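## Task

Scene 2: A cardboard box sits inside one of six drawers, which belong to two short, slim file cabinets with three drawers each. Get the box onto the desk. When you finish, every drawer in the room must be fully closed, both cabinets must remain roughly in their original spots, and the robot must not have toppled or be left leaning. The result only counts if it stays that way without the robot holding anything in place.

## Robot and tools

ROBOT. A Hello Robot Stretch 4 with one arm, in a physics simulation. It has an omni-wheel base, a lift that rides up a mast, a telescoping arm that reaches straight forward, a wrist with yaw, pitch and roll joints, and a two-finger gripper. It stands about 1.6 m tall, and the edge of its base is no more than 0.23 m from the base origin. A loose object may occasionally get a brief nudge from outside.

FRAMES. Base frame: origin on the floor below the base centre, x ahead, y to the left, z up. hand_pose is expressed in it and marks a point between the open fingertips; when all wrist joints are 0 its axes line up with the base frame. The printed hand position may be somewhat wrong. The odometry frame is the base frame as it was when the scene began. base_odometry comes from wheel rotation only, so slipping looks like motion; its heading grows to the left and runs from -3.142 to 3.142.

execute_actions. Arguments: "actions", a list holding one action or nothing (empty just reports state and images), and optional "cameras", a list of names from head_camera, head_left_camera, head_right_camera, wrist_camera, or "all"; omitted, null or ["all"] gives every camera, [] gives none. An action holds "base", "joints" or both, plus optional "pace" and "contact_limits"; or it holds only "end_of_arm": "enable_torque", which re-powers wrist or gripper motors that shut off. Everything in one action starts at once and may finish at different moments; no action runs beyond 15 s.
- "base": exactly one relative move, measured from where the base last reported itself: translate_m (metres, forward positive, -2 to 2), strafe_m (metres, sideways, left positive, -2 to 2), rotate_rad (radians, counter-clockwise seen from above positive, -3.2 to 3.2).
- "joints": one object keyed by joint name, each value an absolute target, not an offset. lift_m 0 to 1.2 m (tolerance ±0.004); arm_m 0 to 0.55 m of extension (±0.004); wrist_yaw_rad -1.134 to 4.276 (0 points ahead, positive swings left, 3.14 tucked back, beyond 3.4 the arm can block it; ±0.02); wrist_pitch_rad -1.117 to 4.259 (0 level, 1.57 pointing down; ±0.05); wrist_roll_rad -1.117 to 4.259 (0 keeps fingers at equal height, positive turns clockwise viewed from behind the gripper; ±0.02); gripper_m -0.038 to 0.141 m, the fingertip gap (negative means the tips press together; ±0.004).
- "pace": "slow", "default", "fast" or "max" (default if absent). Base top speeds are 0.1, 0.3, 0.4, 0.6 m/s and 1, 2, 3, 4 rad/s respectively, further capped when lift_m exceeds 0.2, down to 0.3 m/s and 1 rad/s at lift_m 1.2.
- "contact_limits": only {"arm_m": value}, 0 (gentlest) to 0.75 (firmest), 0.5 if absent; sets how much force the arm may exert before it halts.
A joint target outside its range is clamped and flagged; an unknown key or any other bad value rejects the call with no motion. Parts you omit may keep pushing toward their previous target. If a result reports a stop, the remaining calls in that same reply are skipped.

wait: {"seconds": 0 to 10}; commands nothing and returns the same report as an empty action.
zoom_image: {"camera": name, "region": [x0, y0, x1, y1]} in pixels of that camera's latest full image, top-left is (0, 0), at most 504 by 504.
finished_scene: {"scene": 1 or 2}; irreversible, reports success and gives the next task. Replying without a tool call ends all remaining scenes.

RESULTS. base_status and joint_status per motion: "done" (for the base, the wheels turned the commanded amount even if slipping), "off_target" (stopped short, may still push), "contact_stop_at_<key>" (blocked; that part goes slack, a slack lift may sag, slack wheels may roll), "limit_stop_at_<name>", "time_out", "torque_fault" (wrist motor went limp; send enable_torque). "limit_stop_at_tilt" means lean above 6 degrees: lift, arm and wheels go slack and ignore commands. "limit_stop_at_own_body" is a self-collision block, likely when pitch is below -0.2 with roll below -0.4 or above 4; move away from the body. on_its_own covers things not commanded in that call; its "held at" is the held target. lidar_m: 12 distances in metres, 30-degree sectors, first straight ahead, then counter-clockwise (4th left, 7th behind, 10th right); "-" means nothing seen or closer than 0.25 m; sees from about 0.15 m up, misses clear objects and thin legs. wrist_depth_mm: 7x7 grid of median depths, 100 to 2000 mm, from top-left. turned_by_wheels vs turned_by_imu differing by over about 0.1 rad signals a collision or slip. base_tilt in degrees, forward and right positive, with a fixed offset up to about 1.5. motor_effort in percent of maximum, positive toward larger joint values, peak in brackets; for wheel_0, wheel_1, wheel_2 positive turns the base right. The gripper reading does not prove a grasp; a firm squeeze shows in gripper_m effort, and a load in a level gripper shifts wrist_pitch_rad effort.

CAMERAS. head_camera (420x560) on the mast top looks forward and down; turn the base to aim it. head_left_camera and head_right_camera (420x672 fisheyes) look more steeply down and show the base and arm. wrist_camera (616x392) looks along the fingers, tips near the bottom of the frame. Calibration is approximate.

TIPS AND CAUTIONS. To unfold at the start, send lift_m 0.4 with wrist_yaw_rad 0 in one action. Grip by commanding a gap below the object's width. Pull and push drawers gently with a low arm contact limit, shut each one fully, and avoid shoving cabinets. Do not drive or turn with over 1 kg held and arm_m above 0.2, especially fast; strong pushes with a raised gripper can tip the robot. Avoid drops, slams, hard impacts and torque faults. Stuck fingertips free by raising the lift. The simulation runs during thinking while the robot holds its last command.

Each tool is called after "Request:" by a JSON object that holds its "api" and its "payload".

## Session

Request:
{"api": "execute_actions", "payload": {"actions": []}}

Scene clock: 0.00 s.
base_odometry: x=+0.000 y=+0.000 heading=+0.000 (m, m, rad; odometry frame)
turned_by_wheels: +0.000 (rad since the last result)
turned_by_imu: +0.000 (rad since the last result)
base_tilt: forward=-0.3 right=-0.1 (deg)
lidar_m: 1.17 1.31 1.77 1.76 1.95 2.08 1.49 2.34 2.21 2.45 2.02 1.66
base_status: not commanded
joint_positions: lift_m=+0.205 arm_m=-0.003 wrist_yaw_rad=+3.080 wrist_pitch_rad=-0.014 wrist_roll_rad=-0.009 gripper_m=+0.057
joint_status: not commanded
motor_effort: lift_m=+20 arm_m=-1 wrist_yaw_rad=+1 wrist_pitch_rad=-9 wrist_roll_rad=+0 gripper_m=+0 wheel_0=+0 wheel_1=-1 wheel_2=+0 (%)
hand_pose: x=-0.1143 y=+0.1050 z=+0.3871 quat_wxyz=(+0.031, +0.007, -0.005, +0.999) (m; base frame)
wrist_depth_mm: - 142 - - - - - / - 141 - - - - - / - 128 208 - - - - / 107 140 252 1708 - - - / 138 - - 1708 - - - / 1708 1756 213 1661 211 1537 1499 / 1160 1078 1008 160 1042 976 1008
pictures: head_camera, head_left_camera, head_right_camera, wrist_camera
camera_calibration (this result's frames):
wrist_camera: T_world_to_cam=[[0.056665, 0.998319, -0.0121859, -0.0866439], [-0.0513632, -0.00927438, -0.998637, 0.447487], [-0.997071, 0.0572137, 0.0507513, 0.082867], [0, 0, 0, 1]] pos_world=[0.110518, 0.0859073, 0.441616]
Images, in order (width x height): head_camera 420x560, head_left_camera 420x672, head_right_camera 420x672, wrist_camera 616x392.

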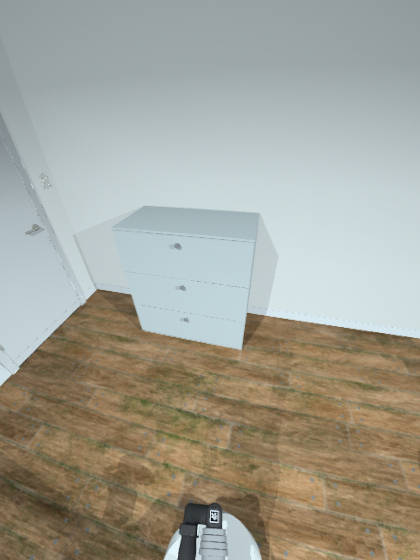

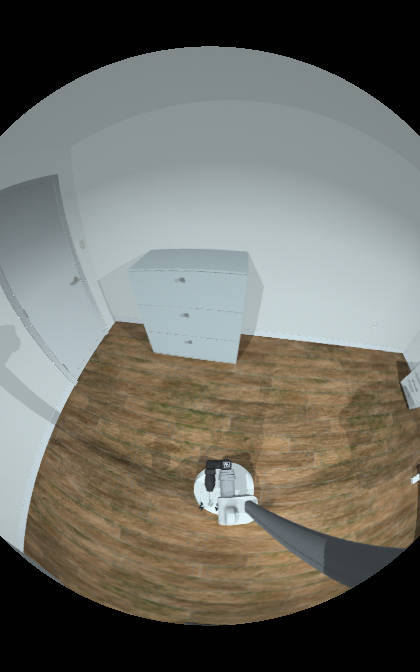

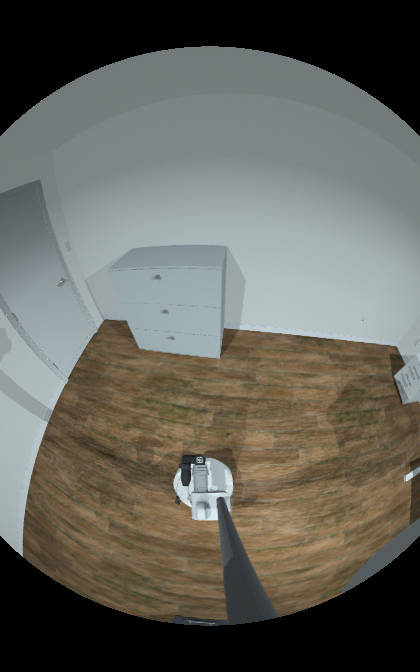

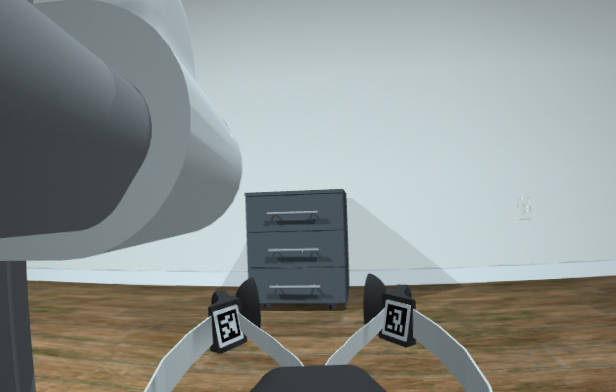

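Request:
{"api": "execute_actions", "payload": {"actions": [{"base":{"rotate_rad":2.85},"joints":{"lift_m":0.4,"wrist_yaw_rad":0,"wrist_roll_rad":1.57,"gripper_m":0.08}}], "cameras": ["head_camera","wrist_camera"]}}

Scene clock: 4.03 s.
base_odometry: x=+0.000 y=+0.000 heading=+2.850 (m, m, rad; odometry frame)
turned_by_wheels: +2.850 (rad since the last result)
turned_by_imu: +2.920 (rad since the last result)
base_tilt: forward=-0.3 right=-0.1 (deg)
lidar_m: 1.46 1.55 2.30 2.16 2.46 1.76 1.17 1.21 1.87 1.77 1.81 2.20
base_status: done
joint_positions: lift_m=+0.400 arm_m=-0.003 wrist_yaw_rad=+0.000 wrist_pitch_rad=-0.014 wrist_roll_rad=+1.570 gripper_m=+0.080
joint_status: all done
motor_effort: lift_m=+21(27) arm_m=-1(1) wrist_yaw_rad=+0(6) wrist_pitch_rad=-8(8) wrist_roll_rad=+1(7) gripper_m=-2(2) wheel_0=-1(6) wheel_1=-1(5) wheel_2=+0(4) (%)
hand_pose: x=+0.4568 y=-0.0873 z=+0.5822 quat_wxyz=(+0.707, +0.707, -0.005, +0.005) (m; base frame)
wrist_depth_mm: - 1983 1983 1983 1983 1138 798 / 1921 1983 1983 1921 1983 1138 820 / 1921 1921 1983 1921 1921 1182 842 / 1921 1921 1921 1921 1921 1229 854 / 1863 1863 1863 1921 1863 1229 854 / 1863 1863 220 1808 219 1229 842 / 1863 1863 1808 156 1281 1060 842
pictures: head_camera, wrist_camera
camera_calibration (this result's frames):
wrist_camera: T_world_to_cam=[[0.0189668, 0.0205723, -0.999608, 0.582131], [0.035702, 0.999137, 0.02124, 0.124408], [0.999182, -0.0360909, 0.0182159, -0.247733], [0, 0, 0, 1]] pos_world=[0.232048, -0.145218, 0.583773]
Images, in order (width x height): head_camera 420x560, wrist_camera 616x392.

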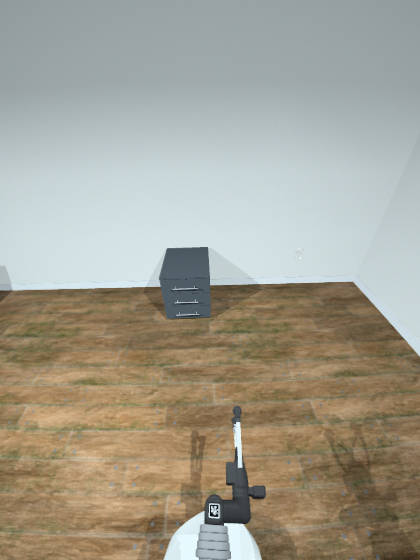

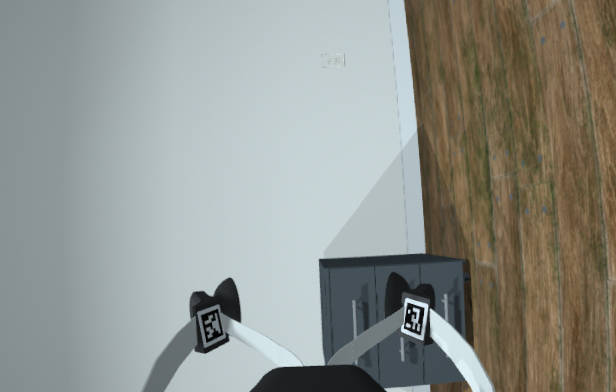

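Request:
{"api": "execute_actions", "payload": {"actions": [{"base":{"rotate_rad":0.06}}], "cameras": []}}

Request:
{"api": "execute_actions", "payload": {"actions": [{"base":{"strafe_m":0.22},"joints":{"lift_m":0.253}}], "cameras": []}}

Request:
{"api": "execute_actions", "payload": {"actions": [{"base":{"translate_m":0.68},"joints":{"arm_m":0.2}}], "cameras": ["head_camera","wrist_camera"]}}

Scene clock: 6.53 s.
base_odometry: x=+0.000 y=+0.000 heading=+2.910 (m, m, rad; odometry frame)
turned_by_wheels: +0.060 (rad since the last result)
turned_by_imu: +0.063 (rad since the last result)
base_tilt: forward=-0.3 right=-0.1 (deg)
lidar_m: 1.48 1.59 2.21 2.16 2.38 1.73 1.17 1.22 1.85 1.75 1.81 2.15
base_status: done
joint_positions: lift_m=+0.400 arm_m=-0.003 wrist_yaw_rad=+0.000 wrist_pitch_rad=-0.014 wrist_roll_rad=+1.570 gripper_m=+0.080
joint_status: not commanded
motor_effort: lift_m=+22(22) arm_m=-1(0) wrist_yaw_rad=+1(0) wrist_pitch_rad=-8(9) wrist_roll_rad=+0(0) gripper_m=+0(0) wheel_0=-1(5) wheel_1=+0(9) wheel_2=+1(5) (%)
hand_pose: x=+0.4568 y=-0.0874 z=+0.5822 quat_wxyz=(+0.707, +0.707, -0.005, +0.005) (m; base frame)
wrist_depth_mm: 1921 1863 1921 1863 1921 1138 798 / 1921 1863 1921 1863 1983 1160 820 / 1921 1863 1863 1863 1921 1205 831 / 1863 1921 1863 1921 1863 1182 842 / 1863 1863 1808 1863 1308 1229 854 / 1863 1921 219 1863 218 1229 842 / 1863 1863 1863 155 1308 1060 842
pictures: none
No camera images: the call's "cameras" was empty. Leave "cameras" out to get every camera's image.

Scene clock: 8.57 s.
base_odometry: x=-0.051 y=-0.214 heading=+2.910 (m, m, rad; odometry frame)
turned_by_wheels: +0.000 (rad since the last result)
turned_by_imu: +0.000 (rad since the last result)
base_tilt: forward=-0.3 right=-0.1 (deg)
lidar_m: 1.47 2.13 2.01 1.93 2.26 1.73 1.22 1.20 2.07 2.00 2.05 2.14
base_status: done
joint_positions: lift_m=+0.253 arm_m=-0.003 wrist_yaw_rad=+0.000 wrist_pitch_rad=-0.014 wrist_roll_rad=+1.570 gripper_m=+0.080
joint_status: all done
motor_effort: lift_m=+18(21) arm_m=-1(1) wrist_yaw_rad=+0(0) wrist_pitch_rad=-8(9) wrist_roll_rad=+0(0) gripper_m=-1(1) wheel_0=+0(8) wheel_1=-2(10) wheel_2=+0(0) (%)
hand_pose: x=+0.4568 y=-0.0874 z=+0.4355 quat_wxyz=(+0.707, +0.707, -0.005, +0.005) (m; base frame)
wrist_depth_mm: 1921 1921 1921 1921 1618 854 615 / 1921 1921 1921 1863 1708 866 609 / 1863 1863 1863 1921 1756 891 615 / 1921 1921 1921 1308 1308 904 627 / 1863 1921 1921 1308 1308 917 627 / 1863 1863 219 1921 219 917 634 / 1863 1863 1863 156 1661 788 647
pictures: none
No camera images: the call's "cameras" was empty. Leave "cameras" out to get every camera's image.

Scene clock: 12.33 s.
base_odometry: x=-0.712 y=-0.058 heading=+2.910 (m, m, rad; odometry frame)
turned_by_wheels: +0.000 (rad since the last result)
turned_by_imu: +0.000 (rad since the last result)
base_tilt: forward=-0.3 right=-0.1 (deg)
lidar_m: 0.77 1.42 1.92 1.94 2.53 2.46 1.87 1.96 2.11 1.97 2.01 1.45
base_status: done
joint_positions: lift_m=+0.253 arm_m=+0.199 wrist_yaw_rad=+0.000 wrist_pitch_rad=-0.014 wrist_roll_rad=+1.570 gripper_m=+0.080
joint_status: all done
motor_effort: lift_m=+19(19) arm_m=+5(9) wrist_yaw_rad=+1(2) wrist_pitch_rad=-7(8) wrist_roll_rad=+0(0) gripper_m=-1(4) wheel_0=+0(4) wheel_1=-1(6) wheel_2=+0(10) (%)
hand_pose: x=+0.6586 y=-0.0874 z=+0.4355 quat_wxyz=(+0.707, +0.707, -0.005, +0.005) (m; base frame)
wrist_depth_mm: 976 991 1008 991 991 831 603 / 991 991 991 991 991 866 603 / 976 976 976 410 413 413 415 / 976 960 418 410 410 413 413 / 976 976 410 407 407 404 407 / 960 960 219 404 219 404 407 / 960 946 402 156 402 404 404
pictures: head_camera, wrist_camera
camera_calibration (this result's frames):
wrist_camera: T_world_to_cam=[[0.019071, 0.0206517, -0.999605, 0.431531], [0.0360508, 0.999122, 0.0213295, 0.120152], [0.999168, -0.0364433, 0.0183097, -0.446772], [0, 0, 0, 1]] pos_world=[0.433839, -0.145241, 0.436978]
Images, in order (width x height): head_camera 420x560, wrist_camera 616x392.

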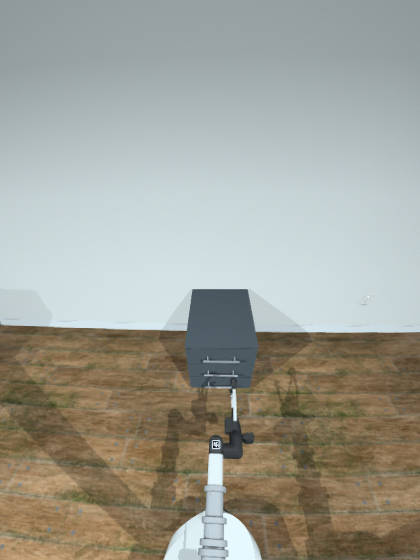

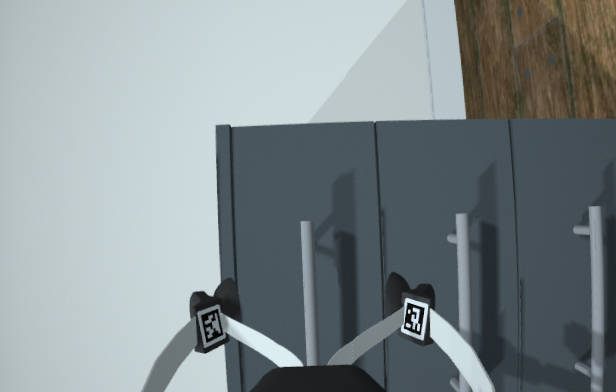

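Request:
{"api": "execute_actions", "payload": {"actions": [{"base":{"strafe_m":0.05}}], "cameras": []}}

Request:
{"api": "execute_actions", "payload": {"actions": [{"joints":{"arm_m":0.345}}], "cameras": []}}

Request:
{"api": "execute_actions", "payload": {"actions": [{"joints":{"gripper_m":-0.02}}], "cameras": []}}

Request:
{"api": "execute_actions", "payload": {"actions": [{"joints":{"arm_m":0.0}}], "cameras": ["head_camera"]}}

Scene clock: 15.90 s.
base_odometry: x=-0.724 y=-0.107 heading=+2.910 (m, m, rad; odometry frame)
turned_by_wheels: +0.000 (rad since the last result)
turned_by_imu: +0.001 (rad since the last result)
base_tilt: forward=-0.3 right=-0.1 (deg)
lidar_m: 0.76 1.43 1.94 1.88 2.49 2.46 1.90 1.95 2.15 2.03 1.99 0.85
base_status: done
joint_positions: lift_m=+0.253 arm_m=+0.199 wrist_yaw_rad=+0.000 wrist_pitch_rad=-0.014 wrist_roll_rad=+1.570 gripper_m=+0.080
joint_status: not commanded
motor_effort: lift_m=+19(19) arm_m=+4(5) wrist_yaw_rad=+1(1) wrist_pitch_rad=-8(8) wrist_roll_rad=+0(0) gripper_m=-1(2) wheel_0=+2(8) wheel_1=-1(4) wheel_2=+0(3) (%)
hand_pose: x=+0.6586 y=-0.0874 z=+0.4355 quat_wxyz=(+0.707, +0.707, -0.005, +0.005) (m; base frame)
wrist_depth_mm: 976 991 991 1008 991 831 609 / 976 991 991 413 415 415 415 / 976 991 410 410 410 415 413 / 960 960 418 410 413 407 407 / 960 976 404 407 407 410 407 / 976 960 219 402 219 402 407 / 960 960 402 156 402 402 404
pictures: none
No camera images: the call's "cameras" was empty. Leave "cameras" out to get every camera's image.

Scene clock: 17.40 s.
base_odometry: x=-0.724 y=-0.107 heading=+2.910 (m, m, rad; odometry frame)
turned_by_wheels: +0.000 (rad since the last result)
turned_by_imu: +0.001 (rad since the last result)
base_tilt: forward=-0.3 right=-0.1 (deg)
lidar_m: 0.79 1.40 1.96 1.89 2.50 2.44 1.88 1.95 2.12 2.02 1.98 0.86
base_status: not commanded
joint_positions: lift_m=+0.253 arm_m=+0.344 wrist_yaw_rad=+0.000 wrist_pitch_rad=-0.014 wrist_roll_rad=+1.570 gripper_m=+0.080
joint_status: all done
motor_effort: lift_m=+19(19) arm_m=+4(2) wrist_yaw_rad=+1(2) wrist_pitch_rad=-8(8) wrist_roll_rad=+0(0) gripper_m=-3(3) wheel_0=+2(3) wheel_1=+0(0) wheel_2=+0(0) (%)
hand_pose: x=+0.8036 y=-0.0874 z=+0.4355 quat_wxyz=(+0.707, +0.707, -0.005, +0.005) (m; base frame)
wrist_depth_mm: 842 842 267 266 268 268 - / 820 842 265 266 266 267 266 / 831 820 263 264 264 264 266 / 831 831 262 263 263 264 227 / 820 831 259 262 262 262 228 / 809 820 218 258 220 260 227 / 809 809 256 156 257 258 -
pictures: none
No camera images: the call's "cameras" was empty. Leave "cameras" out to get every camera's image.

Scene clock: 19.13 s.
base_odometry: x=-0.724 y=-0.107 heading=+2.910 (m, m, rad; odometry frame)
turned_by_wheels: +0.000 (rad since the last result)
turned_by_imu: +0.001 (rad since the last result)
base_tilt: forward=-0.3 right=-0.1 (deg)
lidar_m: 0.78 1.44 1.91 1.88 2.49 2.45 1.89 1.94 2.15 2.00 2.00 0.86
base_status: not commanded
joint_positions: lift_m=+0.253 arm_m=+0.344 wrist_yaw_rad=+0.001 wrist_pitch_rad=-0.014 wrist_roll_rad=+1.570 gripper_m=-0.019
joint_status: all done
motor_effort: lift_m=+19(19) arm_m=+3(4) wrist_yaw_rad=-1(1) wrist_pitch_rad=-7(8) wrist_roll_rad=+0(0) gripper_m=-19(22) wheel_0=+2(2) wheel_1=+0(1) wheel_2=+0(0) (%)
hand_pose: x=+0.8038 y=-0.0872 z=+0.4355 quat_wxyz=(+0.707, +0.707, -0.005, +0.005) (m; base frame)
wrist_depth_mm: 842 842 262 263 265 268 - / 831 820 262 262 263 266 268 / 831 820 258 259 259 265 265 / 831 820 257 257 258 263 228 / 831 831 256 255 256 263 228 / 809 820 254 213 255 259 227 / 809 820 179 216 253 258 -
pictures: none
No camera images: the call's "cameras" was empty. Leave "cameras" out to get every camera's image.

Scene clock: 21.27 s.
base_odometry: x=-0.724 y=-0.107 heading=+2.909 (m, m, rad; odometry frame)
turned_by_wheels: +0.000 (rad since the last result)
turned_by_imu: +0.000 (rad since the last result)
base_tilt: forward=-0.3 right=-0.1 (deg)
lidar_m: 0.44 0.51 1.94 1.88 2.50 2.45 1.88 1.95 2.14 2.01 2.00 0.48
base_status: not commanded
joint_positions: lift_m=+0.253 arm_m=+0.001 wrist_yaw_rad=-0.005 wrist_pitch_rad=-0.013 wrist_roll_rad=+1.570 gripper_m=-0.019
joint_status: all done
on_its_own: wrist_yaw_rad is at rest, and its effort (+14) is outside its rest range (-13 to +13)
motor_effort: lift_m=+19(19) arm_m=-6(10) wrist_yaw_rad=+14(27) wrist_pitch_rad=-12(11) wrist_roll_rad=+0(0) gripper_m=-18(19) wheel_0=-2(3) wheel_1=+0(0) wheel_2=-1(3) (%)
hand_pose: x=+0.4601 y=-0.0888 z=+0.4351 quat_wxyz=(+0.707, +0.707, -0.006, +0.003) (m; base frame)
wrist_depth_mm: 1205 1205 266 266 266 842 609 / 1182 1182 264 265 266 854 603 / 1205 1182 262 262 263 615 621 / 1182 1160 260 260 262 615 609 / 1160 1182 259 257 259 609 615 / 1160 1160 256 212 258 609 609 / 1160 1160 180 219 255 603 603
pictures: head_camera
Images, in order (width x height): head_camera 420x560.

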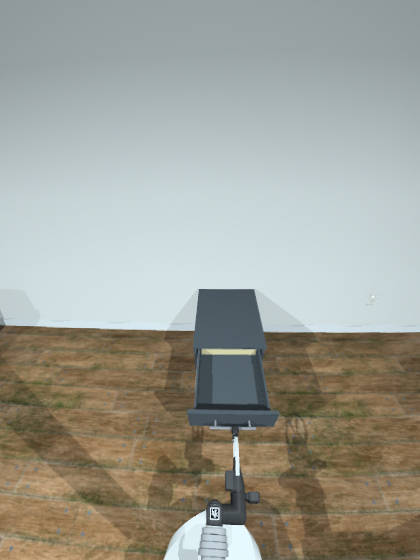

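Request:
{"api": "execute_actions", "payload": {"actions": [{"joints":{"arm_m":0.354},"contact_limits":{"arm_m":0.3}}], "cameras": []}}

Request:
{"api": "execute_actions", "payload": {"actions": [{"joints":{"gripper_m":0.08}}], "cameras": []}}

Request:
{"api": "execute_actions", "payload": {"actions": [{"joints":{"arm_m":0.27}}], "cameras": []}}

Request:
{"api": "execute_actions", "payload": {"actions": [{"joints":{"lift_m":0.10}}], "cameras": []}}

Request:
{"api": "execute_actions", "payload": {"actions": [{"joints":{"arm_m":0.345}}], "cameras": []}}

Request:
{"api": "execute_actions", "payload": {"actions": [{"joints":{"gripper_m":-0.02}}], "cameras": []}}

Request:
{"api": "execute_actions", "payload": {"actions": [{"joints":{"arm_m":0.0}}], "cameras": ["head_camera"]}}

Scene clock: 26.90 s.
base_odometry: x=-0.724 y=-0.107 heading=+2.910 (m, m, rad; odometry frame)
turned_by_wheels: +0.001 (rad since the last result)
turned_by_imu: +0.003 (rad since the last result)
base_tilt: forward=-0.3 right=-0.1 (deg)
lidar_m: 0.79 1.43 1.95 1.89 2.51 2.44 1.91 1.95 2.14 2.01 2.00 0.86
base_status: not commanded
joint_positions: lift_m=+0.253 arm_m=+0.353 wrist_yaw_rad=+0.002 wrist_pitch_rad=-0.015 wrist_roll_rad=+1.570 gripper_m=-0.020
joint_status: all done
motor_effort: lift_m=+19(19) arm_m=+7(9) wrist_yaw_rad=-4(19) wrist_pitch_rad=-7(12) wrist_roll_rad=+0(0) gripper_m=-14(19) wheel_0=+3(4) wheel_1=+2(3) wheel_2=+0(3) (%)
contact_limits: arm_m 0.3
hand_pose: x=+0.8124 y=-0.0869 z=+0.4355 quat_wxyz=(+0.707, +0.707, -0.005, +0.006) (m; base frame)
wrist_depth_mm: 820 831 257 258 258 259 - / 831 831 256 256 257 257 259 / 820 809 255 256 255 256 257 / 809 809 253 253 255 255 225 / 809 820 252 252 253 254 254 / 809 809 250 211 198 252 253 / 809 809 180 207 251 251 -
pictures: none
No camera images: the call's "cameras" was empty. Leave "cameras" out to get every camera's image.

Scene clock: 28.63 s.
base_odometry: x=-0.724 y=-0.107 heading=+2.910 (m, m, rad; odometry frame)
turned_by_wheels: +0.000 (rad since the last result)
turned_by_imu: +0.001 (rad since the last result)
base_tilt: forward=-0.3 right=-0.1 (deg)
lidar_m: 0.79 1.45 1.95 1.89 2.50 2.43 1.90 1.95 2.14 2.01 2.00 0.87
base_status: not commanded
joint_positions: lift_m=+0.253 arm_m=+0.353 wrist_yaw_rad=+0.000 wrist_pitch_rad=-0.015 wrist_roll_rad=+1.570 gripper_m=+0.080
joint_status: all done
motor_effort: lift_m=+19(19) arm_m=+5(7) wrist_yaw_rad=+0(4) wrist_pitch_rad=-7(7) wrist_roll_rad=+0(0) gripper_m=+0(17) wheel_0=+3(3) wheel_1=+2(2) wheel_2=+0(0) (%)
hand_pose: x=+0.8126 y=-0.0874 z=+0.4355 quat_wxyz=(+0.707, +0.707, -0.005, +0.005) (m; base frame)
wrist_depth_mm: 831 831 258 258 258 258 - / 820 820 256 256 257 257 258 / 820 820 256 255 257 257 258 / 820 820 253 254 254 255 226 / 809 820 252 252 253 253 254 / 809 809 218 251 219 252 252 / 809 809 249 156 250 251 -
pictures: none
No camera images: the call's "cameras" was empty. Leave "cameras" out to get every camera's image.

Scene clock: 29.83 s.
base_odometry: x=-0.724 y=-0.107 heading=+2.910 (m, m, rad; odometry frame)
turned_by_wheels: +0.000 (rad since the last result)
turned_by_imu: +0.000 (rad since the last result)
base_tilt: forward=-0.3 right=-0.1 (deg)
lidar_m: 0.77 1.42 1.95 1.88 2.49 2.45 1.89 1.95 2.12 2.01 1.98 0.85
base_status: not commanded
joint_positions: lift_m=+0.253 arm_m=+0.271 wrist_yaw_rad=+0.000 wrist_pitch_rad=-0.014 wrist_roll_rad=+1.570 gripper_m=+0.080
joint_status: all done
motor_effort: lift_m=+19(19) arm_m=-4(3) wrist_yaw_rad=+1(0) wrist_pitch_rad=-8(7) wrist_roll_rad=+0(0) gripper_m=+2(1) wheel_0=+3(3) wheel_1=+2(2) wheel_2=+0(0) (%)
hand_pose: x=+0.7301 y=-0.0874 z=+0.4355 quat_wxyz=(+0.707, +0.707, -0.005, +0.005) (m; base frame)
wrist_depth_mm: 917 917 904 917 931 831 603 / 904 917 342 342 342 342 343 / 904 904 340 340 338 342 342 / 904 904 336 336 338 340 338 / 917 891 336 334 338 338 336 / 891 891 219 332 218 334 336 / 891 891 330 155 330 325 334
pictures: none
No camera images: the call's "cameras" was empty. Leave "cameras" out to get every camera's image.

Scene clock: 31.53 s.
base_odometry: x=-0.724 y=-0.107 heading=+2.910 (m, m, rad; odometry frame)
turned_by_wheels: +0.000 (rad since the last result)
turned_by_imu: +0.001 (rad since the last result)
base_tilt: forward=-0.3 right=-0.1 (deg)
lidar_m: 0.78 1.43 1.95 1.89 2.50 2.46 1.88 1.96 2.14 2.02 1.99 0.87
base_status: not commanded
joint_positions: lift_m=+0.100 arm_m=+0.271 wrist_yaw_rad=+0.000 wrist_pitch_rad=-0.014 wrist_roll_rad=+1.570 gripper_m=+0.080
joint_status: all done
motor_effort: lift_m=+18(20) arm_m=-4(4) wrist_yaw_rad=+1(2) wrist_pitch_rad=-8(8) wrist_roll_rad=+0(0) gripper_m=+0(3) wheel_0=+4(3) wheel_1=+2(2) wheel_2=+0(0) (%)
hand_pose: x=+0.7301 y=-0.0874 z=+0.2826 quat_wxyz=(+0.707, +0.707, -0.005, +0.005) (m; base frame)
wrist_depth_mm: 917 904 917 917 904 535 389 / 340 340 342 342 342 343 364 / 336 338 338 338 340 342 342 / 336 336 338 338 338 336 353 / 334 334 334 334 338 338 338 / 330 330 219 332 219 334 336 / 329 327 332 156 332 298 334
pictures: none
No camera images: the call's "cameras" was empty. Leave "cameras" out to get every camera's image.

Scene clock: 32.67 s.
base_odometry: x=-0.724 y=-0.107 heading=+2.910 (m, m, rad; odometry frame)
turned_by_wheels: +0.000 (rad since the last result)
turned_by_imu: +0.000 (rad since the last result)
base_tilt: forward=-0.3 right=-0.1 (deg)
lidar_m: 0.78 1.41 1.94 1.89 2.48 2.46 1.90 1.96 2.13 2.01 2.01 0.87
base_status: not commanded
joint_positions: lift_m=+0.100 arm_m=+0.344 wrist_yaw_rad=+0.000 wrist_pitch_rad=-0.014 wrist_roll_rad=+1.570 gripper_m=+0.080
joint_status: all done
motor_effort: lift_m=+18(18) arm_m=+4(6) wrist_yaw_rad=+1(1) wrist_pitch_rad=-7(7) wrist_roll_rad=+0(0) gripper_m=+0(1) wheel_0=+3(3) wheel_1=+2(2) wheel_2=+0(0) (%)
hand_pose: x=+0.8036 y=-0.0874 z=+0.2826 quat_wxyz=(+0.707, +0.707, -0.005, +0.005) (m; base frame)
wrist_depth_mm: 266 267 267 267 268 268 - / 264 265 265 266 267 268 268 / 264 264 264 264 265 266 267 / 260 263 263 263 264 265 230 / 259 259 262 260 262 263 230 / 257 258 219 259 218 262 230 / 241 256 258 156 259 259 -
pictures: none
No camera images: the call's "cameras" was empty. Leave "cameras" out to get every camera's image.

Scene clock: 34.40 s.
base_odometry: x=-0.724 y=-0.107 heading=+2.910 (m, m, rad; odometry frame)
turned_by_wheels: +0.000 (rad since the last result)
turned_by_imu: +0.001 (rad since the last result)
base_tilt: forward=-0.3 right=-0.1 (deg)
lidar_m: 0.79 1.43 1.94 1.88 2.50 2.45 1.90 1.95 2.14 1.99 2.01 0.86
base_status: not commanded
joint_positions: lift_m=+0.100 arm_m=+0.344 wrist_yaw_rad=+0.001 wrist_pitch_rad=-0.013 wrist_roll_rad=+1.570 gripper_m=-0.019
joint_status: all done
motor_effort: lift_m=+18(18) arm_m=+4(4) wrist_yaw_rad=-2(2) wrist_pitch_rad=-11(12) wrist_roll_rad=-1(1) gripper_m=-20(20) wheel_0=+3(3) wheel_1=+2(2) wheel_2=+0(0) (%)
hand_pose: x=+0.8039 y=-0.0872 z=+0.2822 quat_wxyz=(+0.707, +0.707, -0.004, +0.005) (m; base frame)
wrist_depth_mm: 265 266 263 264 265 268 - / 263 264 262 263 263 267 268 / 262 263 260 262 262 266 267 / 260 262 259 259 260 264 229 / 258 260 257 258 259 262 229 / 256 258 256 213 258 260 229 / 241 257 180 220 256 259 -
pictures: none
No camera images: the call's "cameras" was empty. Leave "cameras" out to get every camera's image.

Scene clock: 36.53 s.
base_odometry: x=-0.724 y=-0.107 heading=+2.909 (m, m, rad; odometry frame)
turned_by_wheels: -0.001 (rad since the last result)
turned_by_imu: +0.000 (rad since the last result)
base_tilt: forward=-0.3 right=-0.1 (deg)
lidar_m: 0.45 0.50 1.93 1.89 2.49 2.45 1.89 1.95 2.15 2.00 1.98 0.49
base_status: not commanded
joint_positions: lift_m=+0.100 arm_m=+0.001 wrist_yaw_rad=-0.005 wrist_pitch_rad=-0.011 wrist_roll_rad=+1.570 gripper_m=-0.019
joint_status: all done
on_its_own: wrist_yaw_rad is at rest, and its effort (+16) is outside its rest range (-13 to +13)
motor_effort: lift_m=+19(19) arm_m=-6(10) wrist_yaw_rad=+16(24) wrist_pitch_rad=-16(16) wrist_roll_rad=+0(0) gripper_m=-16(19) wheel_0=-2(3) wheel_1=+0(2) wheel_2=-2(2) (%)
hand_pose: x=+0.4600 y=-0.0890 z=+0.2816 quat_wxyz=(+0.707, +0.707, -0.006, +0.002) (m; base frame)
wrist_depth_mm: 1182 1205 267 267 268 535 389 / 1205 1182 265 266 266 549 399 / 1182 1160 264 264 265 564 407 / 1182 1182 262 262 263 569 402 / 1160 1160 259 260 260 580 415 / 1160 1160 258 208 259 580 413 / 1160 1160 178 220 257 466 413
pictures: head_camera
Images, in order (width x height): head_camera 420x560.

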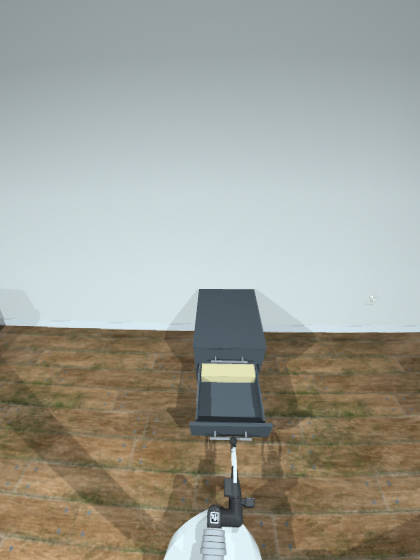

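Request:
{"api": "execute_actions", "payload": {"actions": [{"joints":{"arm_m":0.356},"contact_limits":{"arm_m":0.3}}], "cameras": []}}

Request:
{"api": "execute_actions", "payload": {"actions": [{"joints":{"gripper_m":0.06}}], "cameras": []}}

Request:
{"api": "execute_actions", "payload": {"actions": [{"joints":{"arm_m":0.27}}], "cameras": []}}

Request:
{"api": "execute_actions", "payload": {"actions": [{"joints":{"lift_m":0.038,"wrist_pitch_rad":0.3}}], "cameras": []}}

Request:
{"api": "execute_actions", "payload": {"actions": [{"joints":{"arm_m":0.366}}], "cameras": []}}

Request:
{"api": "execute_actions", "payload": {"actions": [{"joints":{"gripper_m":-0.035}}], "cameras": []}}

Request:
{"api": "execute_actions", "payload": {"actions": [{"base":{"translate_m":-0.34},"pace":"slow"}], "cameras": ["head_camera"]}}

Scene clock: 42.37 s.
base_odometry: x=-0.724 y=-0.107 heading=+2.910 (m, m, rad; odometry frame)
turned_by_wheels: +0.001 (rad since the last result)
turned_by_imu: +0.003 (rad since the last result)
base_tilt: forward=-0.3 right=-0.1 (deg)
lidar_m: 0.78 1.42 1.94 1.88 2.49 2.44 1.90 1.95 2.15 2.02 1.99 0.87
base_status: not commanded
joint_positions: lift_m=+0.100 arm_m=+0.355 wrist_yaw_rad=+0.000 wrist_pitch_rad=-0.013 wrist_roll_rad=+1.570 gripper_m=-0.020
joint_status: all done
motor_effort: lift_m=+18(18) arm_m=+7(8) wrist_yaw_rad=+0(21) wrist_pitch_rad=-11(16) wrist_roll_rad=-1(0) gripper_m=-13(19) wheel_0=+2(2) wheel_1=+2(2) wheel_2=+0(3) (%)
contact_limits: arm_m 0.3
hand_pose: x=+0.8142 y=-0.0873 z=+0.2822 quat_wxyz=(+0.707, +0.707, -0.005, +0.005) (m; base frame)
wrist_depth_mm: 256 255 256 258 257 258 - / 253 254 255 256 257 257 258 / 252 254 254 255 255 256 256 / 250 252 252 253 254 254 242 / 249 250 252 252 253 255 254 / 249 250 249 208 205 253 253 / 231 248 179 207 250 250 -
pictures: none
No camera images: the call's "cameras" was empty. Leave "cameras" out to get every camera's image.

Scene clock: 43.90 s.
base_odometry: x=-0.724 y=-0.107 heading=+2.910 (m, m, rad; odometry frame)
turned_by_wheels: +0.000 (rad since the last result)
turned_by_imu: +0.001 (rad since the last result)
base_tilt: forward=-0.3 right=-0.1 (deg)
lidar_m: 0.77 1.42 1.93 1.86 2.49 2.46 1.90 1.95 2.15 2.01 2.02 0.87
base_status: not commanded
joint_positions: lift_m=+0.100 arm_m=+0.355 wrist_yaw_rad=+0.000 wrist_pitch_rad=-0.014 wrist_roll_rad=+1.570 gripper_m=+0.060
joint_status: all done
motor_effort: lift_m=+19(19) arm_m=+5(6) wrist_yaw_rad=+2(0) wrist_pitch_rad=-9(11) wrist_roll_rad=+0(0) gripper_m=-4(13) wheel_0=+3(2) wheel_1=+2(2) wheel_2=+0(1) (%)
hand_pose: x=+0.8145 y=-0.0875 z=+0.2823 quat_wxyz=(+0.707, +0.707, -0.005, +0.005) (m; base frame)
wrist_depth_mm: 255 255 256 257 258 259 - / 254 254 255 256 257 257 257 / 253 253 254 254 255 255 255 / 251 252 252 252 254 254 244 / 250 252 251 252 253 253 253 / 248 249 215 250 213 252 252 / 230 248 248 160 250 250 -
pictures: none
No camera images: the call's "cameras" was empty. Leave "cameras" out to get every camera's image.

Scene clock: 45.10 s.
base_odometry: x=-0.724 y=-0.107 heading=+2.910 (m, m, rad; odometry frame)
turned_by_wheels: +0.000 (rad since the last result)
turned_by_imu: +0.000 (rad since the last result)
base_tilt: forward=-0.3 right=-0.1 (deg)
lidar_m: 0.79 1.43 1.95 1.86 2.52 2.45 1.90 1.94 2.14 2.01 2.00 0.87
base_status: not commanded
joint_positions: lift_m=+0.100 arm_m=+0.271 wrist_yaw_rad=+0.000 wrist_pitch_rad=-0.014 wrist_roll_rad=+1.570 gripper_m=+0.060
joint_status: all done
motor_effort: lift_m=+19(19) arm_m=-4(0) wrist_yaw_rad=+1(1) wrist_pitch_rad=-9(10) wrist_roll_rad=+0(0) gripper_m=-4(3) wheel_0=+2(3) wheel_1=+2(2) wheel_2=+0(0) (%)
hand_pose: x=+0.7301 y=-0.0874 z=+0.2824 quat_wxyz=(+0.707, +0.707, -0.005, +0.005) (m; base frame)
wrist_depth_mm: 904 904 917 917 917 539 389 / 340 340 342 342 342 343 373 / 336 340 340 342 340 342 343 / 336 336 336 338 340 338 355 / 334 332 336 338 338 338 340 / 332 334 215 334 213 336 336 / 330 330 330 160 334 298 338
pictures: none
No camera images: the call's "cameras" was empty. Leave "cameras" out to get every camera's image.

Scene clock: 46.30 s.
base_odometry: x=-0.724 y=-0.107 heading=+2.910 (m, m, rad; odometry frame)
turned_by_wheels: +0.000 (rad since the last result)
turned_by_imu: +0.000 (rad since the last result)
base_tilt: forward=-0.3 right=-0.2 (deg)
lidar_m: 0.78 1.44 1.94 1.89 2.50 2.44 1.90 1.94 2.15 2.00 1.96 0.86
base_status: not commanded
joint_positions: lift_m=+0.038 arm_m=+0.271 wrist_yaw_rad=+0.000 wrist_pitch_rad=+0.302 wrist_roll_rad=+1.570 gripper_m=+0.060
joint_status: all done
motor_effort: lift_m=+18(21) arm_m=-4(4) wrist_yaw_rad=+2(1) wrist_pitch_rad=-6(7) wrist_roll_rad=+0(0) gripper_m=-2(2) wheel_0=+3(3) wheel_1=+2(2) wheel_2=+0(0) (%)
hand_pose: x=+0.7171 y=-0.0874 z=+0.1307 quat_wxyz=(+0.699, +0.699, +0.106, -0.106) (m; base frame)
wrist_depth_mm: 788 842 904 585 349 246 - / 294 314 338 370 353 249 206 / 294 312 338 364 357 251 209 / 285 310 334 359 364 255 209 / 283 309 336 359 364 254 211 / 283 306 215 355 214 255 210 / 282 300 324 160 338 231 -
pictures: none
No camera images: the call's "cameras" was empty. Leave "cameras" out to get every camera's image.

Scene clock: 47.57 s.
base_odometry: x=-0.724 y=-0.107 heading=+2.910 (m, m, rad; odometry frame)
turned_by_wheels: +0.000 (rad since the last result)
turned_by_imu: +0.001 (rad since the last result)
base_tilt: forward=-0.3 right=-0.1 (deg)
lidar_m: 0.79 1.43 1.94 1.88 2.48 2.45 1.90 1.92 2.14 2.00 2.00 0.85
base_status: not commanded
joint_positions: lift_m=+0.038 arm_m=+0.365 wrist_yaw_rad=-0.001 wrist_pitch_rad=+0.302 wrist_roll_rad=+1.570 gripper_m=+0.060
joint_status: all done
motor_effort: lift_m=+18(18) arm_m=+6(7) wrist_yaw_rad=+3(3) wrist_pitch_rad=-7(8) wrist_roll_rad=+0(0) gripper_m=-4(6) wheel_0=+3(2) wheel_1=+2(2) wheel_2=-1(0) (%)
hand_pose: x=+0.8113 y=-0.0876 z=+0.1306 quat_wxyz=(+0.699, +0.699, +0.106, -0.107) (m; base frame)
wrist_depth_mm: 214 229 246 266 312 245 - / 213 227 244 265 301 249 206 / 212 225 243 262 285 252 208 / 210 224 244 255 282 253 210 / 209 223 243 254 279 255 211 / 207 221 223 254 213 254 211 / 206 216 233 158 274 231 -
pictures: none
No camera images: the call's "cameras" was empty. Leave "cameras" out to get every camera's image.

Scene clock: 49.20 s.
base_odometry: x=-0.724 y=-0.107 heading=+2.910 (m, m, rad; odometry frame)
turned_by_wheels: +0.000 (rad since the last result)
turned_by_imu: +0.001 (rad since the last result)
base_tilt: forward=-0.3 right=-0.1 (deg)
lidar_m: 0.79 1.45 1.94 1.89 2.49 2.45 1.89 1.94 2.14 2.00 2.00 0.85
base_status: not commanded
joint_positions: lift_m=+0.038 arm_m=+0.365 wrist_yaw_rad=+0.001 wrist_pitch_rad=+0.307 wrist_roll_rad=+1.570 gripper_m=-0.034
joint_status: all done
motor_effort: lift_m=+20(20) arm_m=+3(6) wrist_yaw_rad=-1(1) wrist_pitch_rad=-20(21) wrist_roll_rad=+1(0) gripper_m=-21(18) wheel_0=+2(3) wheel_1=+2(2) wheel_2=+0(0) (%)
hand_pose: x=+0.8114 y=-0.0872 z=+0.1291 quat_wxyz=(+0.699, +0.698, +0.108, -0.108) (m; base frame)
wrist_depth_mm: 213 228 238 258 303 240 - / 211 227 237 256 293 243 202 / 211 225 236 252 297 247 204 / 210 224 234 248 276 249 206 / 208 222 234 246 274 249 206 / 207 221 227 206 213 249 206 / 206 216 177 211 262 154 -
pictures: none
No camera images: the call's "cameras" was empty. Leave "cameras" out to get every camera's image.

Scene clock: 53.90 s.
base_odometry: x=-0.393 y=-0.185 heading=+2.909 (m, m, rad; odometry frame)
turned_by_wheels: -0.001 (rad since the last result)
turned_by_imu: +0.000 (rad since the last result)
base_tilt: forward=-0.3 right=-0.1 (deg)
lidar_m: 0.79 1.78 1.98 1.89 2.33 2.11 1.55 1.57 2.17 2.02 2.08 0.86
base_status: done
joint_positions: lift_m=+0.038 arm_m=+0.366 wrist_yaw_rad=-0.003 wrist_pitch_rad=+0.307 wrist_roll_rad=+1.570 gripper_m=-0.034
joint_status: not commanded
motor_effort: lift_m=+20(20) arm_m=+2(4) wrist_yaw_rad=+10(17) wrist_pitch_rad=-21(22) wrist_roll_rad=+0(0) gripper_m=-23(26) wheel_0=-7(8) wheel_1=-4(8) wheel_2=+1(7) (%)
hand_pose: x=+0.8113 y=-0.0883 z=+0.1291 quat_wxyz=(+0.699, +0.699, +0.107, -0.109) (m; base frame)
wrist_depth_mm: 1008 1078 244 265 304 241 - / 991 1060 242 260 294 244 202 / 512 549 240 257 298 247 204 / 508 544 238 251 298 249 206 / 500 535 236 250 278 249 206 / 496 530 230 206 208 249 206 / 492 512 177 214 266 152 -
pictures: head_camera
Images, in order (width x height): head_camera 420x560.

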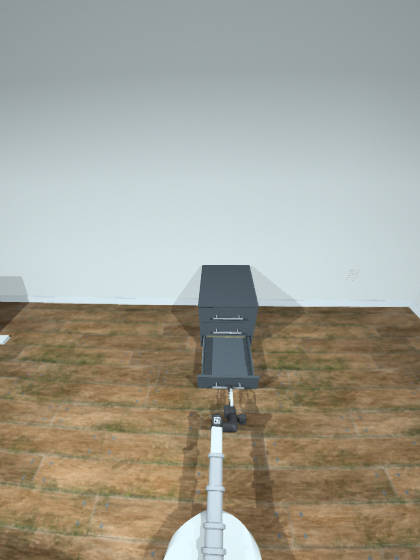

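Request:
{"api": "execute_actions", "payload": {"actions": [{"base":{"translate_m":0.352},"pace":"slow"}], "cameras": []}}

Request:
{"api": "execute_actions", "payload": {"actions": [{"joints":{"gripper_m":0.08}}], "cameras": ["wrist_camera"]}}

Request:
{"api": "execute_actions", "payload": {"actions": [{"base":{"translate_m":-1.3},"joints":{"arm_m":0.15}}], "cameras": ["head_camera"]}}

Request:
{"api": "execute_actions", "payload": {"actions": [{"base":{"rotate_rad":1.56},"joints":{"lift_m":0.258,"wrist_pitch_rad":0,"arm_m":0}}], "cameras": ["head_camera"]}}

Scene clock: 61.90 s.
base_odometry: x=-0.736 y=-0.104 heading=+2.910 (m, m, rad; odometry frame)
turned_by_wheels: +0.000 (rad since the last result)
turned_by_imu: +0.003 (rad since the last result)
base_tilt: forward=-0.3 right=-0.1 (deg)
lidar_m: 0.78 1.42 1.91 1.87 1.95 2.47 1.90 1.96 2.15 2.01 1.97 0.85
base_status: done
joint_positions: lift_m=+0.038 arm_m=+0.366 wrist_yaw_rad=+0.001 wrist_pitch_rad=+0.308 wrist_roll_rad=+1.570 gripper_m=-0.034
joint_status: not commanded
on_its_own: wrist_pitch_rad is at rest, and its effort (-24) is outside its rest range (-23 to +23)
motor_effort: lift_m=+20(20) arm_m=+2(2) wrist_yaw_rad=-2(14) wrist_pitch_rad=-24(24) wrist_roll_rad=+0(0) gripper_m=-20(25) wheel_0=+5(8) wheel_1=+3(3) wheel_2=-2(11) (%)
hand_pose: x=+0.8116 y=-0.0872 z=+0.1288 quat_wxyz=(+0.699, +0.698, +0.109, -0.108) (m; base frame)
wrist_depth_mm: 203 216 234 254 294 240 - / 201 216 233 252 291 243 202 / 200 214 231 248 272 246 204 / 199 213 229 242 270 248 206 / 198 211 228 241 267 249 206 / 196 210 222 208 199 248 206 / 196 205 177 208 257 152 -
pictures: none
No camera images: the call's "cameras" was empty. Leave "cameras" out to get every camera's image.

Scene clock: 63.73 s.
base_odometry: x=-0.736 y=-0.104 heading=+2.909 (m, m, rad; odometry frame)
turned_by_wheels: +0.000 (rad since the last result)
turned_by_imu: +0.000 (rad since the last result)
base_tilt: forward=-0.3 right=-0.1 (deg)
lidar_m: 0.76 1.43 1.93 1.88 1.98 2.47 1.89 1.97 2.13 2.02 2.03 0.84
base_status: not commanded
joint_positions: lift_m=+0.038 arm_m=+0.366 wrist_yaw_rad=-0.001 wrist_pitch_rad=+0.308 wrist_roll_rad=+1.570 gripper_m=+0.080
joint_status: all done
motor_effort: lift_m=+20(20) arm_m=+2(2) wrist_yaw_rad=+4(4) wrist_pitch_rad=-23(27) wrist_roll_rad=+0(0) gripper_m=-2(17) wheel_0=+2(4) wheel_1=+1(3) wheel_2=-2(2) (%)
hand_pose: x=+0.8114 y=-0.0877 z=+0.1289 quat_wxyz=(+0.699, +0.698, +0.108, -0.109) (m; base frame)
wrist_depth_mm: 204 217 235 254 298 240 - / 202 216 232 253 291 243 202 / 201 214 231 250 272 246 204 / 200 213 229 242 268 249 206 / 198 211 228 241 267 249 207 / 197 210 221 215 212 249 206 / 196 208 204 164 262 226 -
pictures: wrist_camera
camera_calibration (this result's frames):
wrist_camera: T_world_to_cam=[[-0.298104, 0.0209875, -0.954303, 0.373734], [0.042111, 0.999074, 0.00881751, 0.118194], [0.953604, -0.0375581, -0.298712, -0.516135], [0, 0, 0, 1]] pos_world=[0.598623, -0.145313, 0.201437]
Images, in order (width x height): wrist_camera 616x392.

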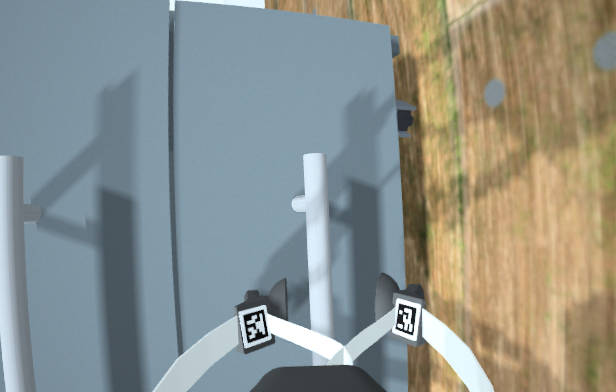

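Scene clock: 69.57 s.
base_odometry: x=+0.529 y=-0.403 heading=+2.909 (m, m, rad; odometry frame)
turned_by_wheels: +0.000 (rad since the last result)
turned_by_imu: +0.004 (rad since the last result)
base_tilt: forward=-0.3 right=-0.1 (deg)
lidar_m: 2.08 2.71 2.06 2.07 1.52 1.09 1.04 0.65 0.81 2.03 2.13 2.80
base_status: done
joint_positions: lift_m=+0.038 arm_m=+0.151 wrist_yaw_rad=+0.000 wrist_pitch_rad=+0.302 wrist_roll_rad=+1.570 gripper_m=+0.080
joint_status: all done
motor_effort: lift_m=+20(20) arm_m=-4(7) wrist_yaw_rad=+1(4) wrist_pitch_rad=-8(23) wrist_roll_rad=+0(0) gripper_m=-3(1) wheel_0=+0(5) wheel_1=-1(8) wheel_2=-2(12) (%)
hand_pose: x=+0.5971 y=-0.0874 z=+0.1303 quat_wxyz=(+0.699, +0.699, +0.107, -0.106) (m; base frame)
wrist_depth_mm: - - 1808 585 349 246 - / - - 1756 585 355 249 206 / - - 1808 603 359 252 209 / - 1661 1708 603 362 254 211 / 1983 1618 1708 615 364 255 211 / 1983 - 218 627 219 255 211 / 1983 - 1499 156 347 233 -
pictures: head_camera
Images, in order (width x height): head_camera 420x560.

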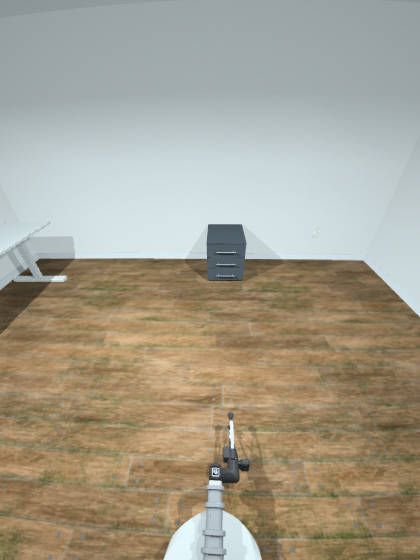

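Scene clock: 71.60 s.
base_odometry: x=+0.529 y=-0.403 heading=-1.814 (m, m, rad; odometry frame)
turned_by_wheels: +1.560 (rad since the last result)
turned_by_imu: +1.598 (rad since the last result)
base_tilt: forward=-0.3 right=-0.1 (deg)
lidar_m: 2.05 1.52 1.08 1.03 0.64 0.80 2.04 2.15 2.80 2.09 2.72 2.06
base_status: done
joint_positions: lift_m=+0.258 arm_m=+0.001 wrist_yaw_rad=+0.000 wrist_pitch_rad=+0.003 wrist_roll_rad=+1.570 gripper_m=+0.080
joint_status: all done
motor_effort: lift_m=+23(24) arm_m=-4(2) wrist_yaw_rad=+1(0) wrist_pitch_rad=-8(13) wrist_roll_rad=+0(0) gripper_m=-5(2) wheel_0=+0(7) wheel_1=+0(11) wheel_2=+1(9) (%)
hand_pose: x=+0.4602 y=-0.0874 z=+0.4352 quat_wxyz=(+0.707, +0.707, +0.001, -0.001) (m; base frame)
wrist_depth_mm: - - - - 1576 820 597 / - - - - 1618 842 591 / - - - - 1661 866 609 / - - - - 1756 878 621 / - - - 1921 1808 891 621 / - - 220 1921 219 891 615 / - - - 155 1576 768 640
pictures: head_camera
Images, in order (width x height): head_camera 420x560.

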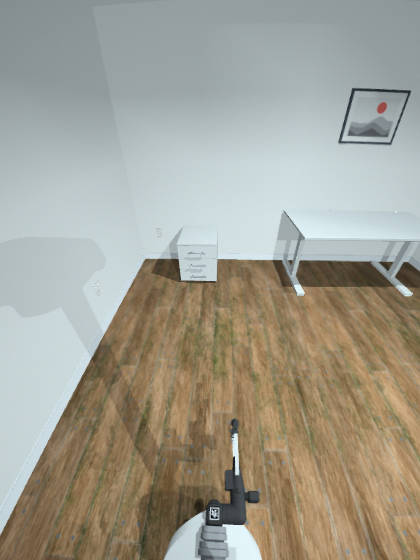

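Request:
{"api": "execute_actions", "payload": {"actions": [{"base":{"translate_m":1.25}}], "cameras": []}}

Request:
{"api": "execute_actions", "payload": {"actions": [{"base":{"strafe_m":0.28},"joints":{"arm_m":0.2}}], "cameras": ["head_camera","wrist_camera"]}}

Scene clock: 78.77 s.
base_odometry: x=+0.228 y=-1.617 heading=-1.814 (m, m, rad; odometry frame)
turned_by_wheels: +0.000 (rad since the last result)
turned_by_imu: +0.000 (rad since the last result)
base_tilt: forward=-0.3 right=-0.1 (deg)
lidar_m: 0.80 0.85 1.09 1.04 1.09 1.49 2.35 3.44 2.43 2.68 0.95 1.07
base_status: done
joint_positions: lift_m=+0.258 arm_m=+0.001 wrist_yaw_rad=+0.000 wrist_pitch_rad=+0.003 wrist_roll_rad=+1.570 gripper_m=+0.080
joint_status: not commanded
motor_effort: lift_m=+21(23) arm_m=-4(5) wrist_yaw_rad=+1(0) wrist_pitch_rad=-9(8) wrist_roll_rad=-1(0) gripper_m=-2(2) wheel_0=+0(6) wheel_1=+0(7) wheel_2=+1(9) (%)
hand_pose: x=+0.4602 y=-0.0874 z=+0.4354 quat_wxyz=(+0.707, +0.707, +0.001, -0.001) (m; base frame)
wrist_depth_mm: 1205 1229 1205 1229 1229 831 597 / 1205 1182 1205 1205 1229 842 597 / 1182 1205 1205 1205 1229 866 615 / 1182 1205 1205 1205 1205 878 615 / 1182 1205 1205 1182 1205 891 621 / 1182 1205 218 676 218 627 621 / 1182 1205 1205 156 621 621 634
pictures: none
No camera images: the call's "cameras" was empty. Leave "cameras" out to get every camera's image.

Scene clock: 81.03 s.
base_odometry: x=+0.500 y=-1.684 heading=-1.814 (m, m, rad; odometry frame)
turned_by_wheels: +0.000 (rad since the last result)
turned_by_imu: +0.000 (rad since the last result)
base_tilt: forward=-0.3 right=-0.1 (deg)
lidar_m: 0.80 1.12 0.80 0.76 0.80 1.13 1.59 3.46 2.69 2.61 1.24 0.88
base_status: done
joint_positions: lift_m=+0.258 arm_m=+0.199 wrist_yaw_rad=+0.000 wrist_pitch_rad=+0.002 wrist_roll_rad=+1.570 gripper_m=+0.080
joint_status: all done
motor_effort: lift_m=+21(21) arm_m=+5(4) wrist_yaw_rad=+0(2) wrist_pitch_rad=-8(9) wrist_roll_rad=+0(0) gripper_m=-4(2) wheel_0=+2(9) wheel_1=-1(12) wheel_2=+0(2) (%)
hand_pose: x=+0.6586 y=-0.0874 z=+0.4355 quat_wxyz=(+0.707, +0.707, +0.001, -0.001) (m; base frame)
wrist_depth_mm: 991 1008 1008 1008 1008 831 597 / 991 976 1008 1008 1025 831 597 / 991 991 991 415 421 424 427 / 991 991 415 418 418 424 424 / 976 976 418 415 418 421 424 / 976 976 219 415 219 421 424 / 991 976 413 156 418 421 424
pictures: head_camera, wrist_camera
camera_calibration (this result's frames):
wrist_camera: T_world_to_cam=[[0.00231156, 0.020668, -0.999784, 0.442661], [0.0363269, 0.999125, 0.0207383, 0.120205], [0.999337, -0.036367, 0.00155874, -0.439595], [0, 0, 0, 1]] pos_world=[0.433914, -0.145236, 0.440758]
Images, in order (width x height): head_camera 420x560, wrist_camera 616x392.

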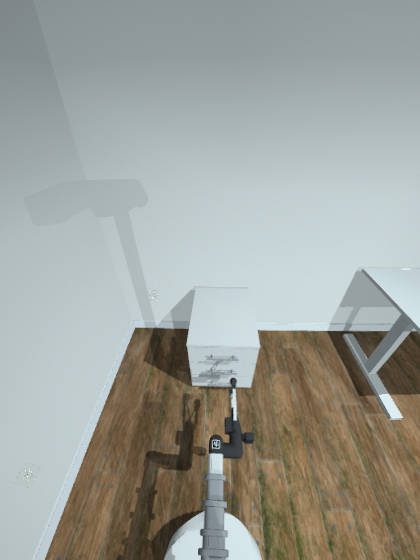

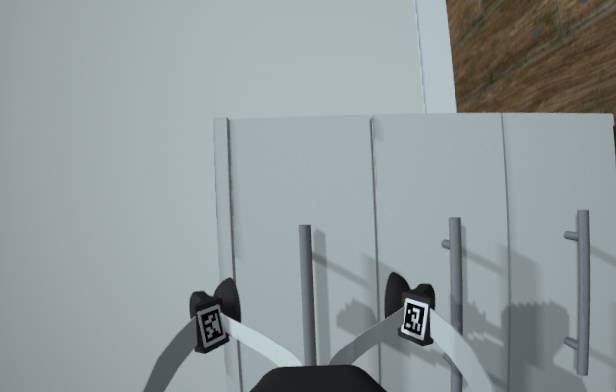

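Request:
{"api": "execute_actions", "payload": {"actions": [{"base":{"strafe_m":0.045}}], "cameras": []}}

Request:
{"api": "execute_actions", "payload": {"actions": [{"joints":{"arm_m":0.355}}], "cameras": []}}

Request:
{"api": "execute_actions", "payload": {"actions": [{"joints":{"gripper_m":-0.02}}], "cameras": []}}

Request:
{"api": "execute_actions", "payload": {"actions": [{"joints":{"arm_m":0.01}}], "cameras": ["head_camera"]}}

Scene clock: 85.97 s.
base_odometry: x=+0.544 y=-1.695 heading=-1.814 (m, m, rad; odometry frame)
turned_by_wheels: +0.000 (rad since the last result)
turned_by_imu: +0.001 (rad since the last result)
base_tilt: forward=-0.3 right=-0.1 (deg)
lidar_m: 0.80 1.06 0.74 0.72 0.75 1.04 1.56 3.47 2.73 2.59 1.27 0.87
base_status: done
joint_positions: lift_m=+0.258 arm_m=+0.199 wrist_yaw_rad=+0.000 wrist_pitch_rad=+0.002 wrist_roll_rad=+1.570 gripper_m=+0.080
joint_status: not commanded
motor_effort: lift_m=+21(21) arm_m=+5(5) wrist_yaw_rad=+1(1) wrist_pitch_rad=-8(8) wrist_roll_rad=+0(0) gripper_m=-2(1) wheel_0=+1(9) wheel_1=-1(6) wheel_2=+0(1) (%)
hand_pose: x=+0.6586 y=-0.0874 z=+0.4355 quat_wxyz=(+0.707, +0.707, +0.001, -0.001) (m; base frame)
wrist_depth_mm: 976 991 1008 1025 1008 820 597 / 991 1008 991 418 421 427 427 / 991 991 418 418 421 424 424 / 991 991 415 415 421 424 424 / 991 991 418 415 418 421 424 / 976 976 219 415 219 421 421 / 976 976 410 155 418 421 424
pictures: none
No camera images: the call's "cameras" was empty. Leave "cameras" out to get every camera's image.

Scene clock: 87.50 s.
base_odometry: x=+0.544 y=-1.695 heading=-1.814 (m, m, rad; odometry frame)
turned_by_wheels: +0.000 (rad since the last result)
turned_by_imu: +0.001 (rad since the last result)
base_tilt: forward=-0.3 right=-0.1 (deg)
lidar_m: 0.80 1.07 0.75 0.71 0.76 1.02 1.57 3.47 2.71 2.59 1.26 0.88
base_status: not commanded
joint_positions: lift_m=+0.258 arm_m=+0.354 wrist_yaw_rad=+0.000 wrist_pitch_rad=+0.002 wrist_roll_rad=+1.570 gripper_m=+0.080
joint_status: all done
motor_effort: lift_m=+21(21) arm_m=+5(9) wrist_yaw_rad=+1(2) wrist_pitch_rad=-8(8) wrist_roll_rad=+0(0) gripper_m=-4(3) wheel_0=+1(1) wheel_1=-1(1) wheel_2=+0(0) (%)
hand_pose: x=+0.8136 y=-0.0874 z=+0.4355 quat_wxyz=(+0.707, +0.707, +0.001, -0.001) (m; base frame)
wrist_depth_mm: 842 831 260 263 265 266 - / 831 842 262 262 264 265 268 / 831 831 260 262 264 265 266 / 820 831 259 260 263 264 266 / 831 820 258 260 262 264 265 / 820 820 219 258 218 264 263 / 820 820 257 156 260 263 -
pictures: none
No camera images: the call's "cameras" was empty. Leave "cameras" out to get every camera's image.

Scene clock: 89.23 s.
base_odometry: x=+0.544 y=-1.695 heading=-1.814 (m, m, rad; odometry frame)
turned_by_wheels: +0.000 (rad since the last result)
turned_by_imu: +0.001 (rad since the last result)
base_tilt: forward=-0.3 right=-0.1 (deg)
lidar_m: 0.78 1.05 0.77 0.71 0.75 1.05 1.58 3.46 2.73 2.58 1.23 0.86
base_status: not commanded
joint_positions: lift_m=+0.258 arm_m=+0.354 wrist_yaw_rad=+0.001 wrist_pitch_rad=+0.002 wrist_roll_rad=+1.570 gripper_m=-0.019
joint_status: all done
motor_effort: lift_m=+21(21) arm_m=+3(5) wrist_yaw_rad=-2(1) wrist_pitch_rad=-8(8) wrist_roll_rad=+0(0) gripper_m=-18(17) wheel_0=+1(1) wheel_1=-1(1) wheel_2=+0(0) (%)
hand_pose: x=+0.8139 y=-0.0872 z=+0.4355 quat_wxyz=(+0.707, +0.707, +0.001, -0.001) (m; base frame)
wrist_depth_mm: 831 842 258 259 262 266 - / 842 842 258 258 260 265 266 / 831 842 257 258 259 264 265 / 831 820 256 257 258 264 264 / 820 831 255 257 258 263 264 / 831 820 255 208 257 263 264 / 820 831 180 224 257 263 -
pictures: none
No camera images: the call's "cameras" was empty. Leave "cameras" out to get every camera's image.

Scene clock: 91.37 s.
base_odometry: x=+0.544 y=-1.695 heading=-1.814 (m, m, rad; odometry frame)
turned_by_wheels: +0.000 (rad since the last result)
turned_by_imu: +0.001 (rad since the last result)
base_tilt: forward=-0.3 right=-0.1 (deg)
lidar_m: 0.46 0.52 0.74 0.72 0.75 1.05 1.59 3.46 2.73 2.57 1.26 0.51
base_status: not commanded
joint_positions: lift_m=+0.258 arm_m=+0.011 wrist_yaw_rad=+0.001 wrist_pitch_rad=+0.003 wrist_roll_rad=+1.570 gripper_m=-0.019
joint_status: all done
motor_effort: lift_m=+21(21) arm_m=-4(8) wrist_yaw_rad=-1(4) wrist_pitch_rad=-10(10) wrist_roll_rad=+0(0) gripper_m=-21(21) wheel_0=+0(1) wheel_1=-1(1) wheel_2=+1(2) (%)
hand_pose: x=+0.4702 y=-0.0872 z=+0.4352 quat_wxyz=(+0.707, +0.707, +0.001, -0.001) (m; base frame)
wrist_depth_mm: 1182 1205 258 259 262 809 603 / 1182 1182 258 258 262 842 597 / 1182 1182 257 259 260 615 609 / 1182 1182 257 257 260 615 615 / 1160 1160 256 256 259 615 627 / 1160 1160 256 213 258 615 621 / 1160 1160 180 223 258 615 634
pictures: head_camera
Images, in order (width x height): head_camera 420x560.

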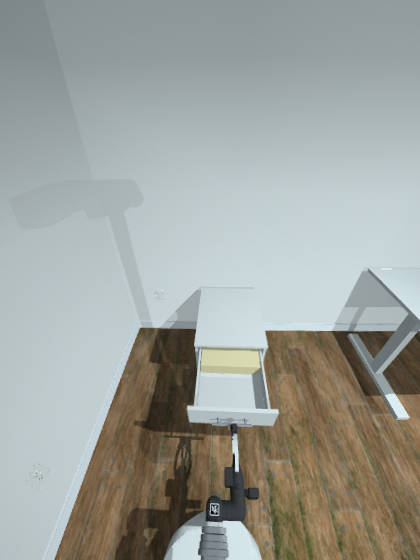

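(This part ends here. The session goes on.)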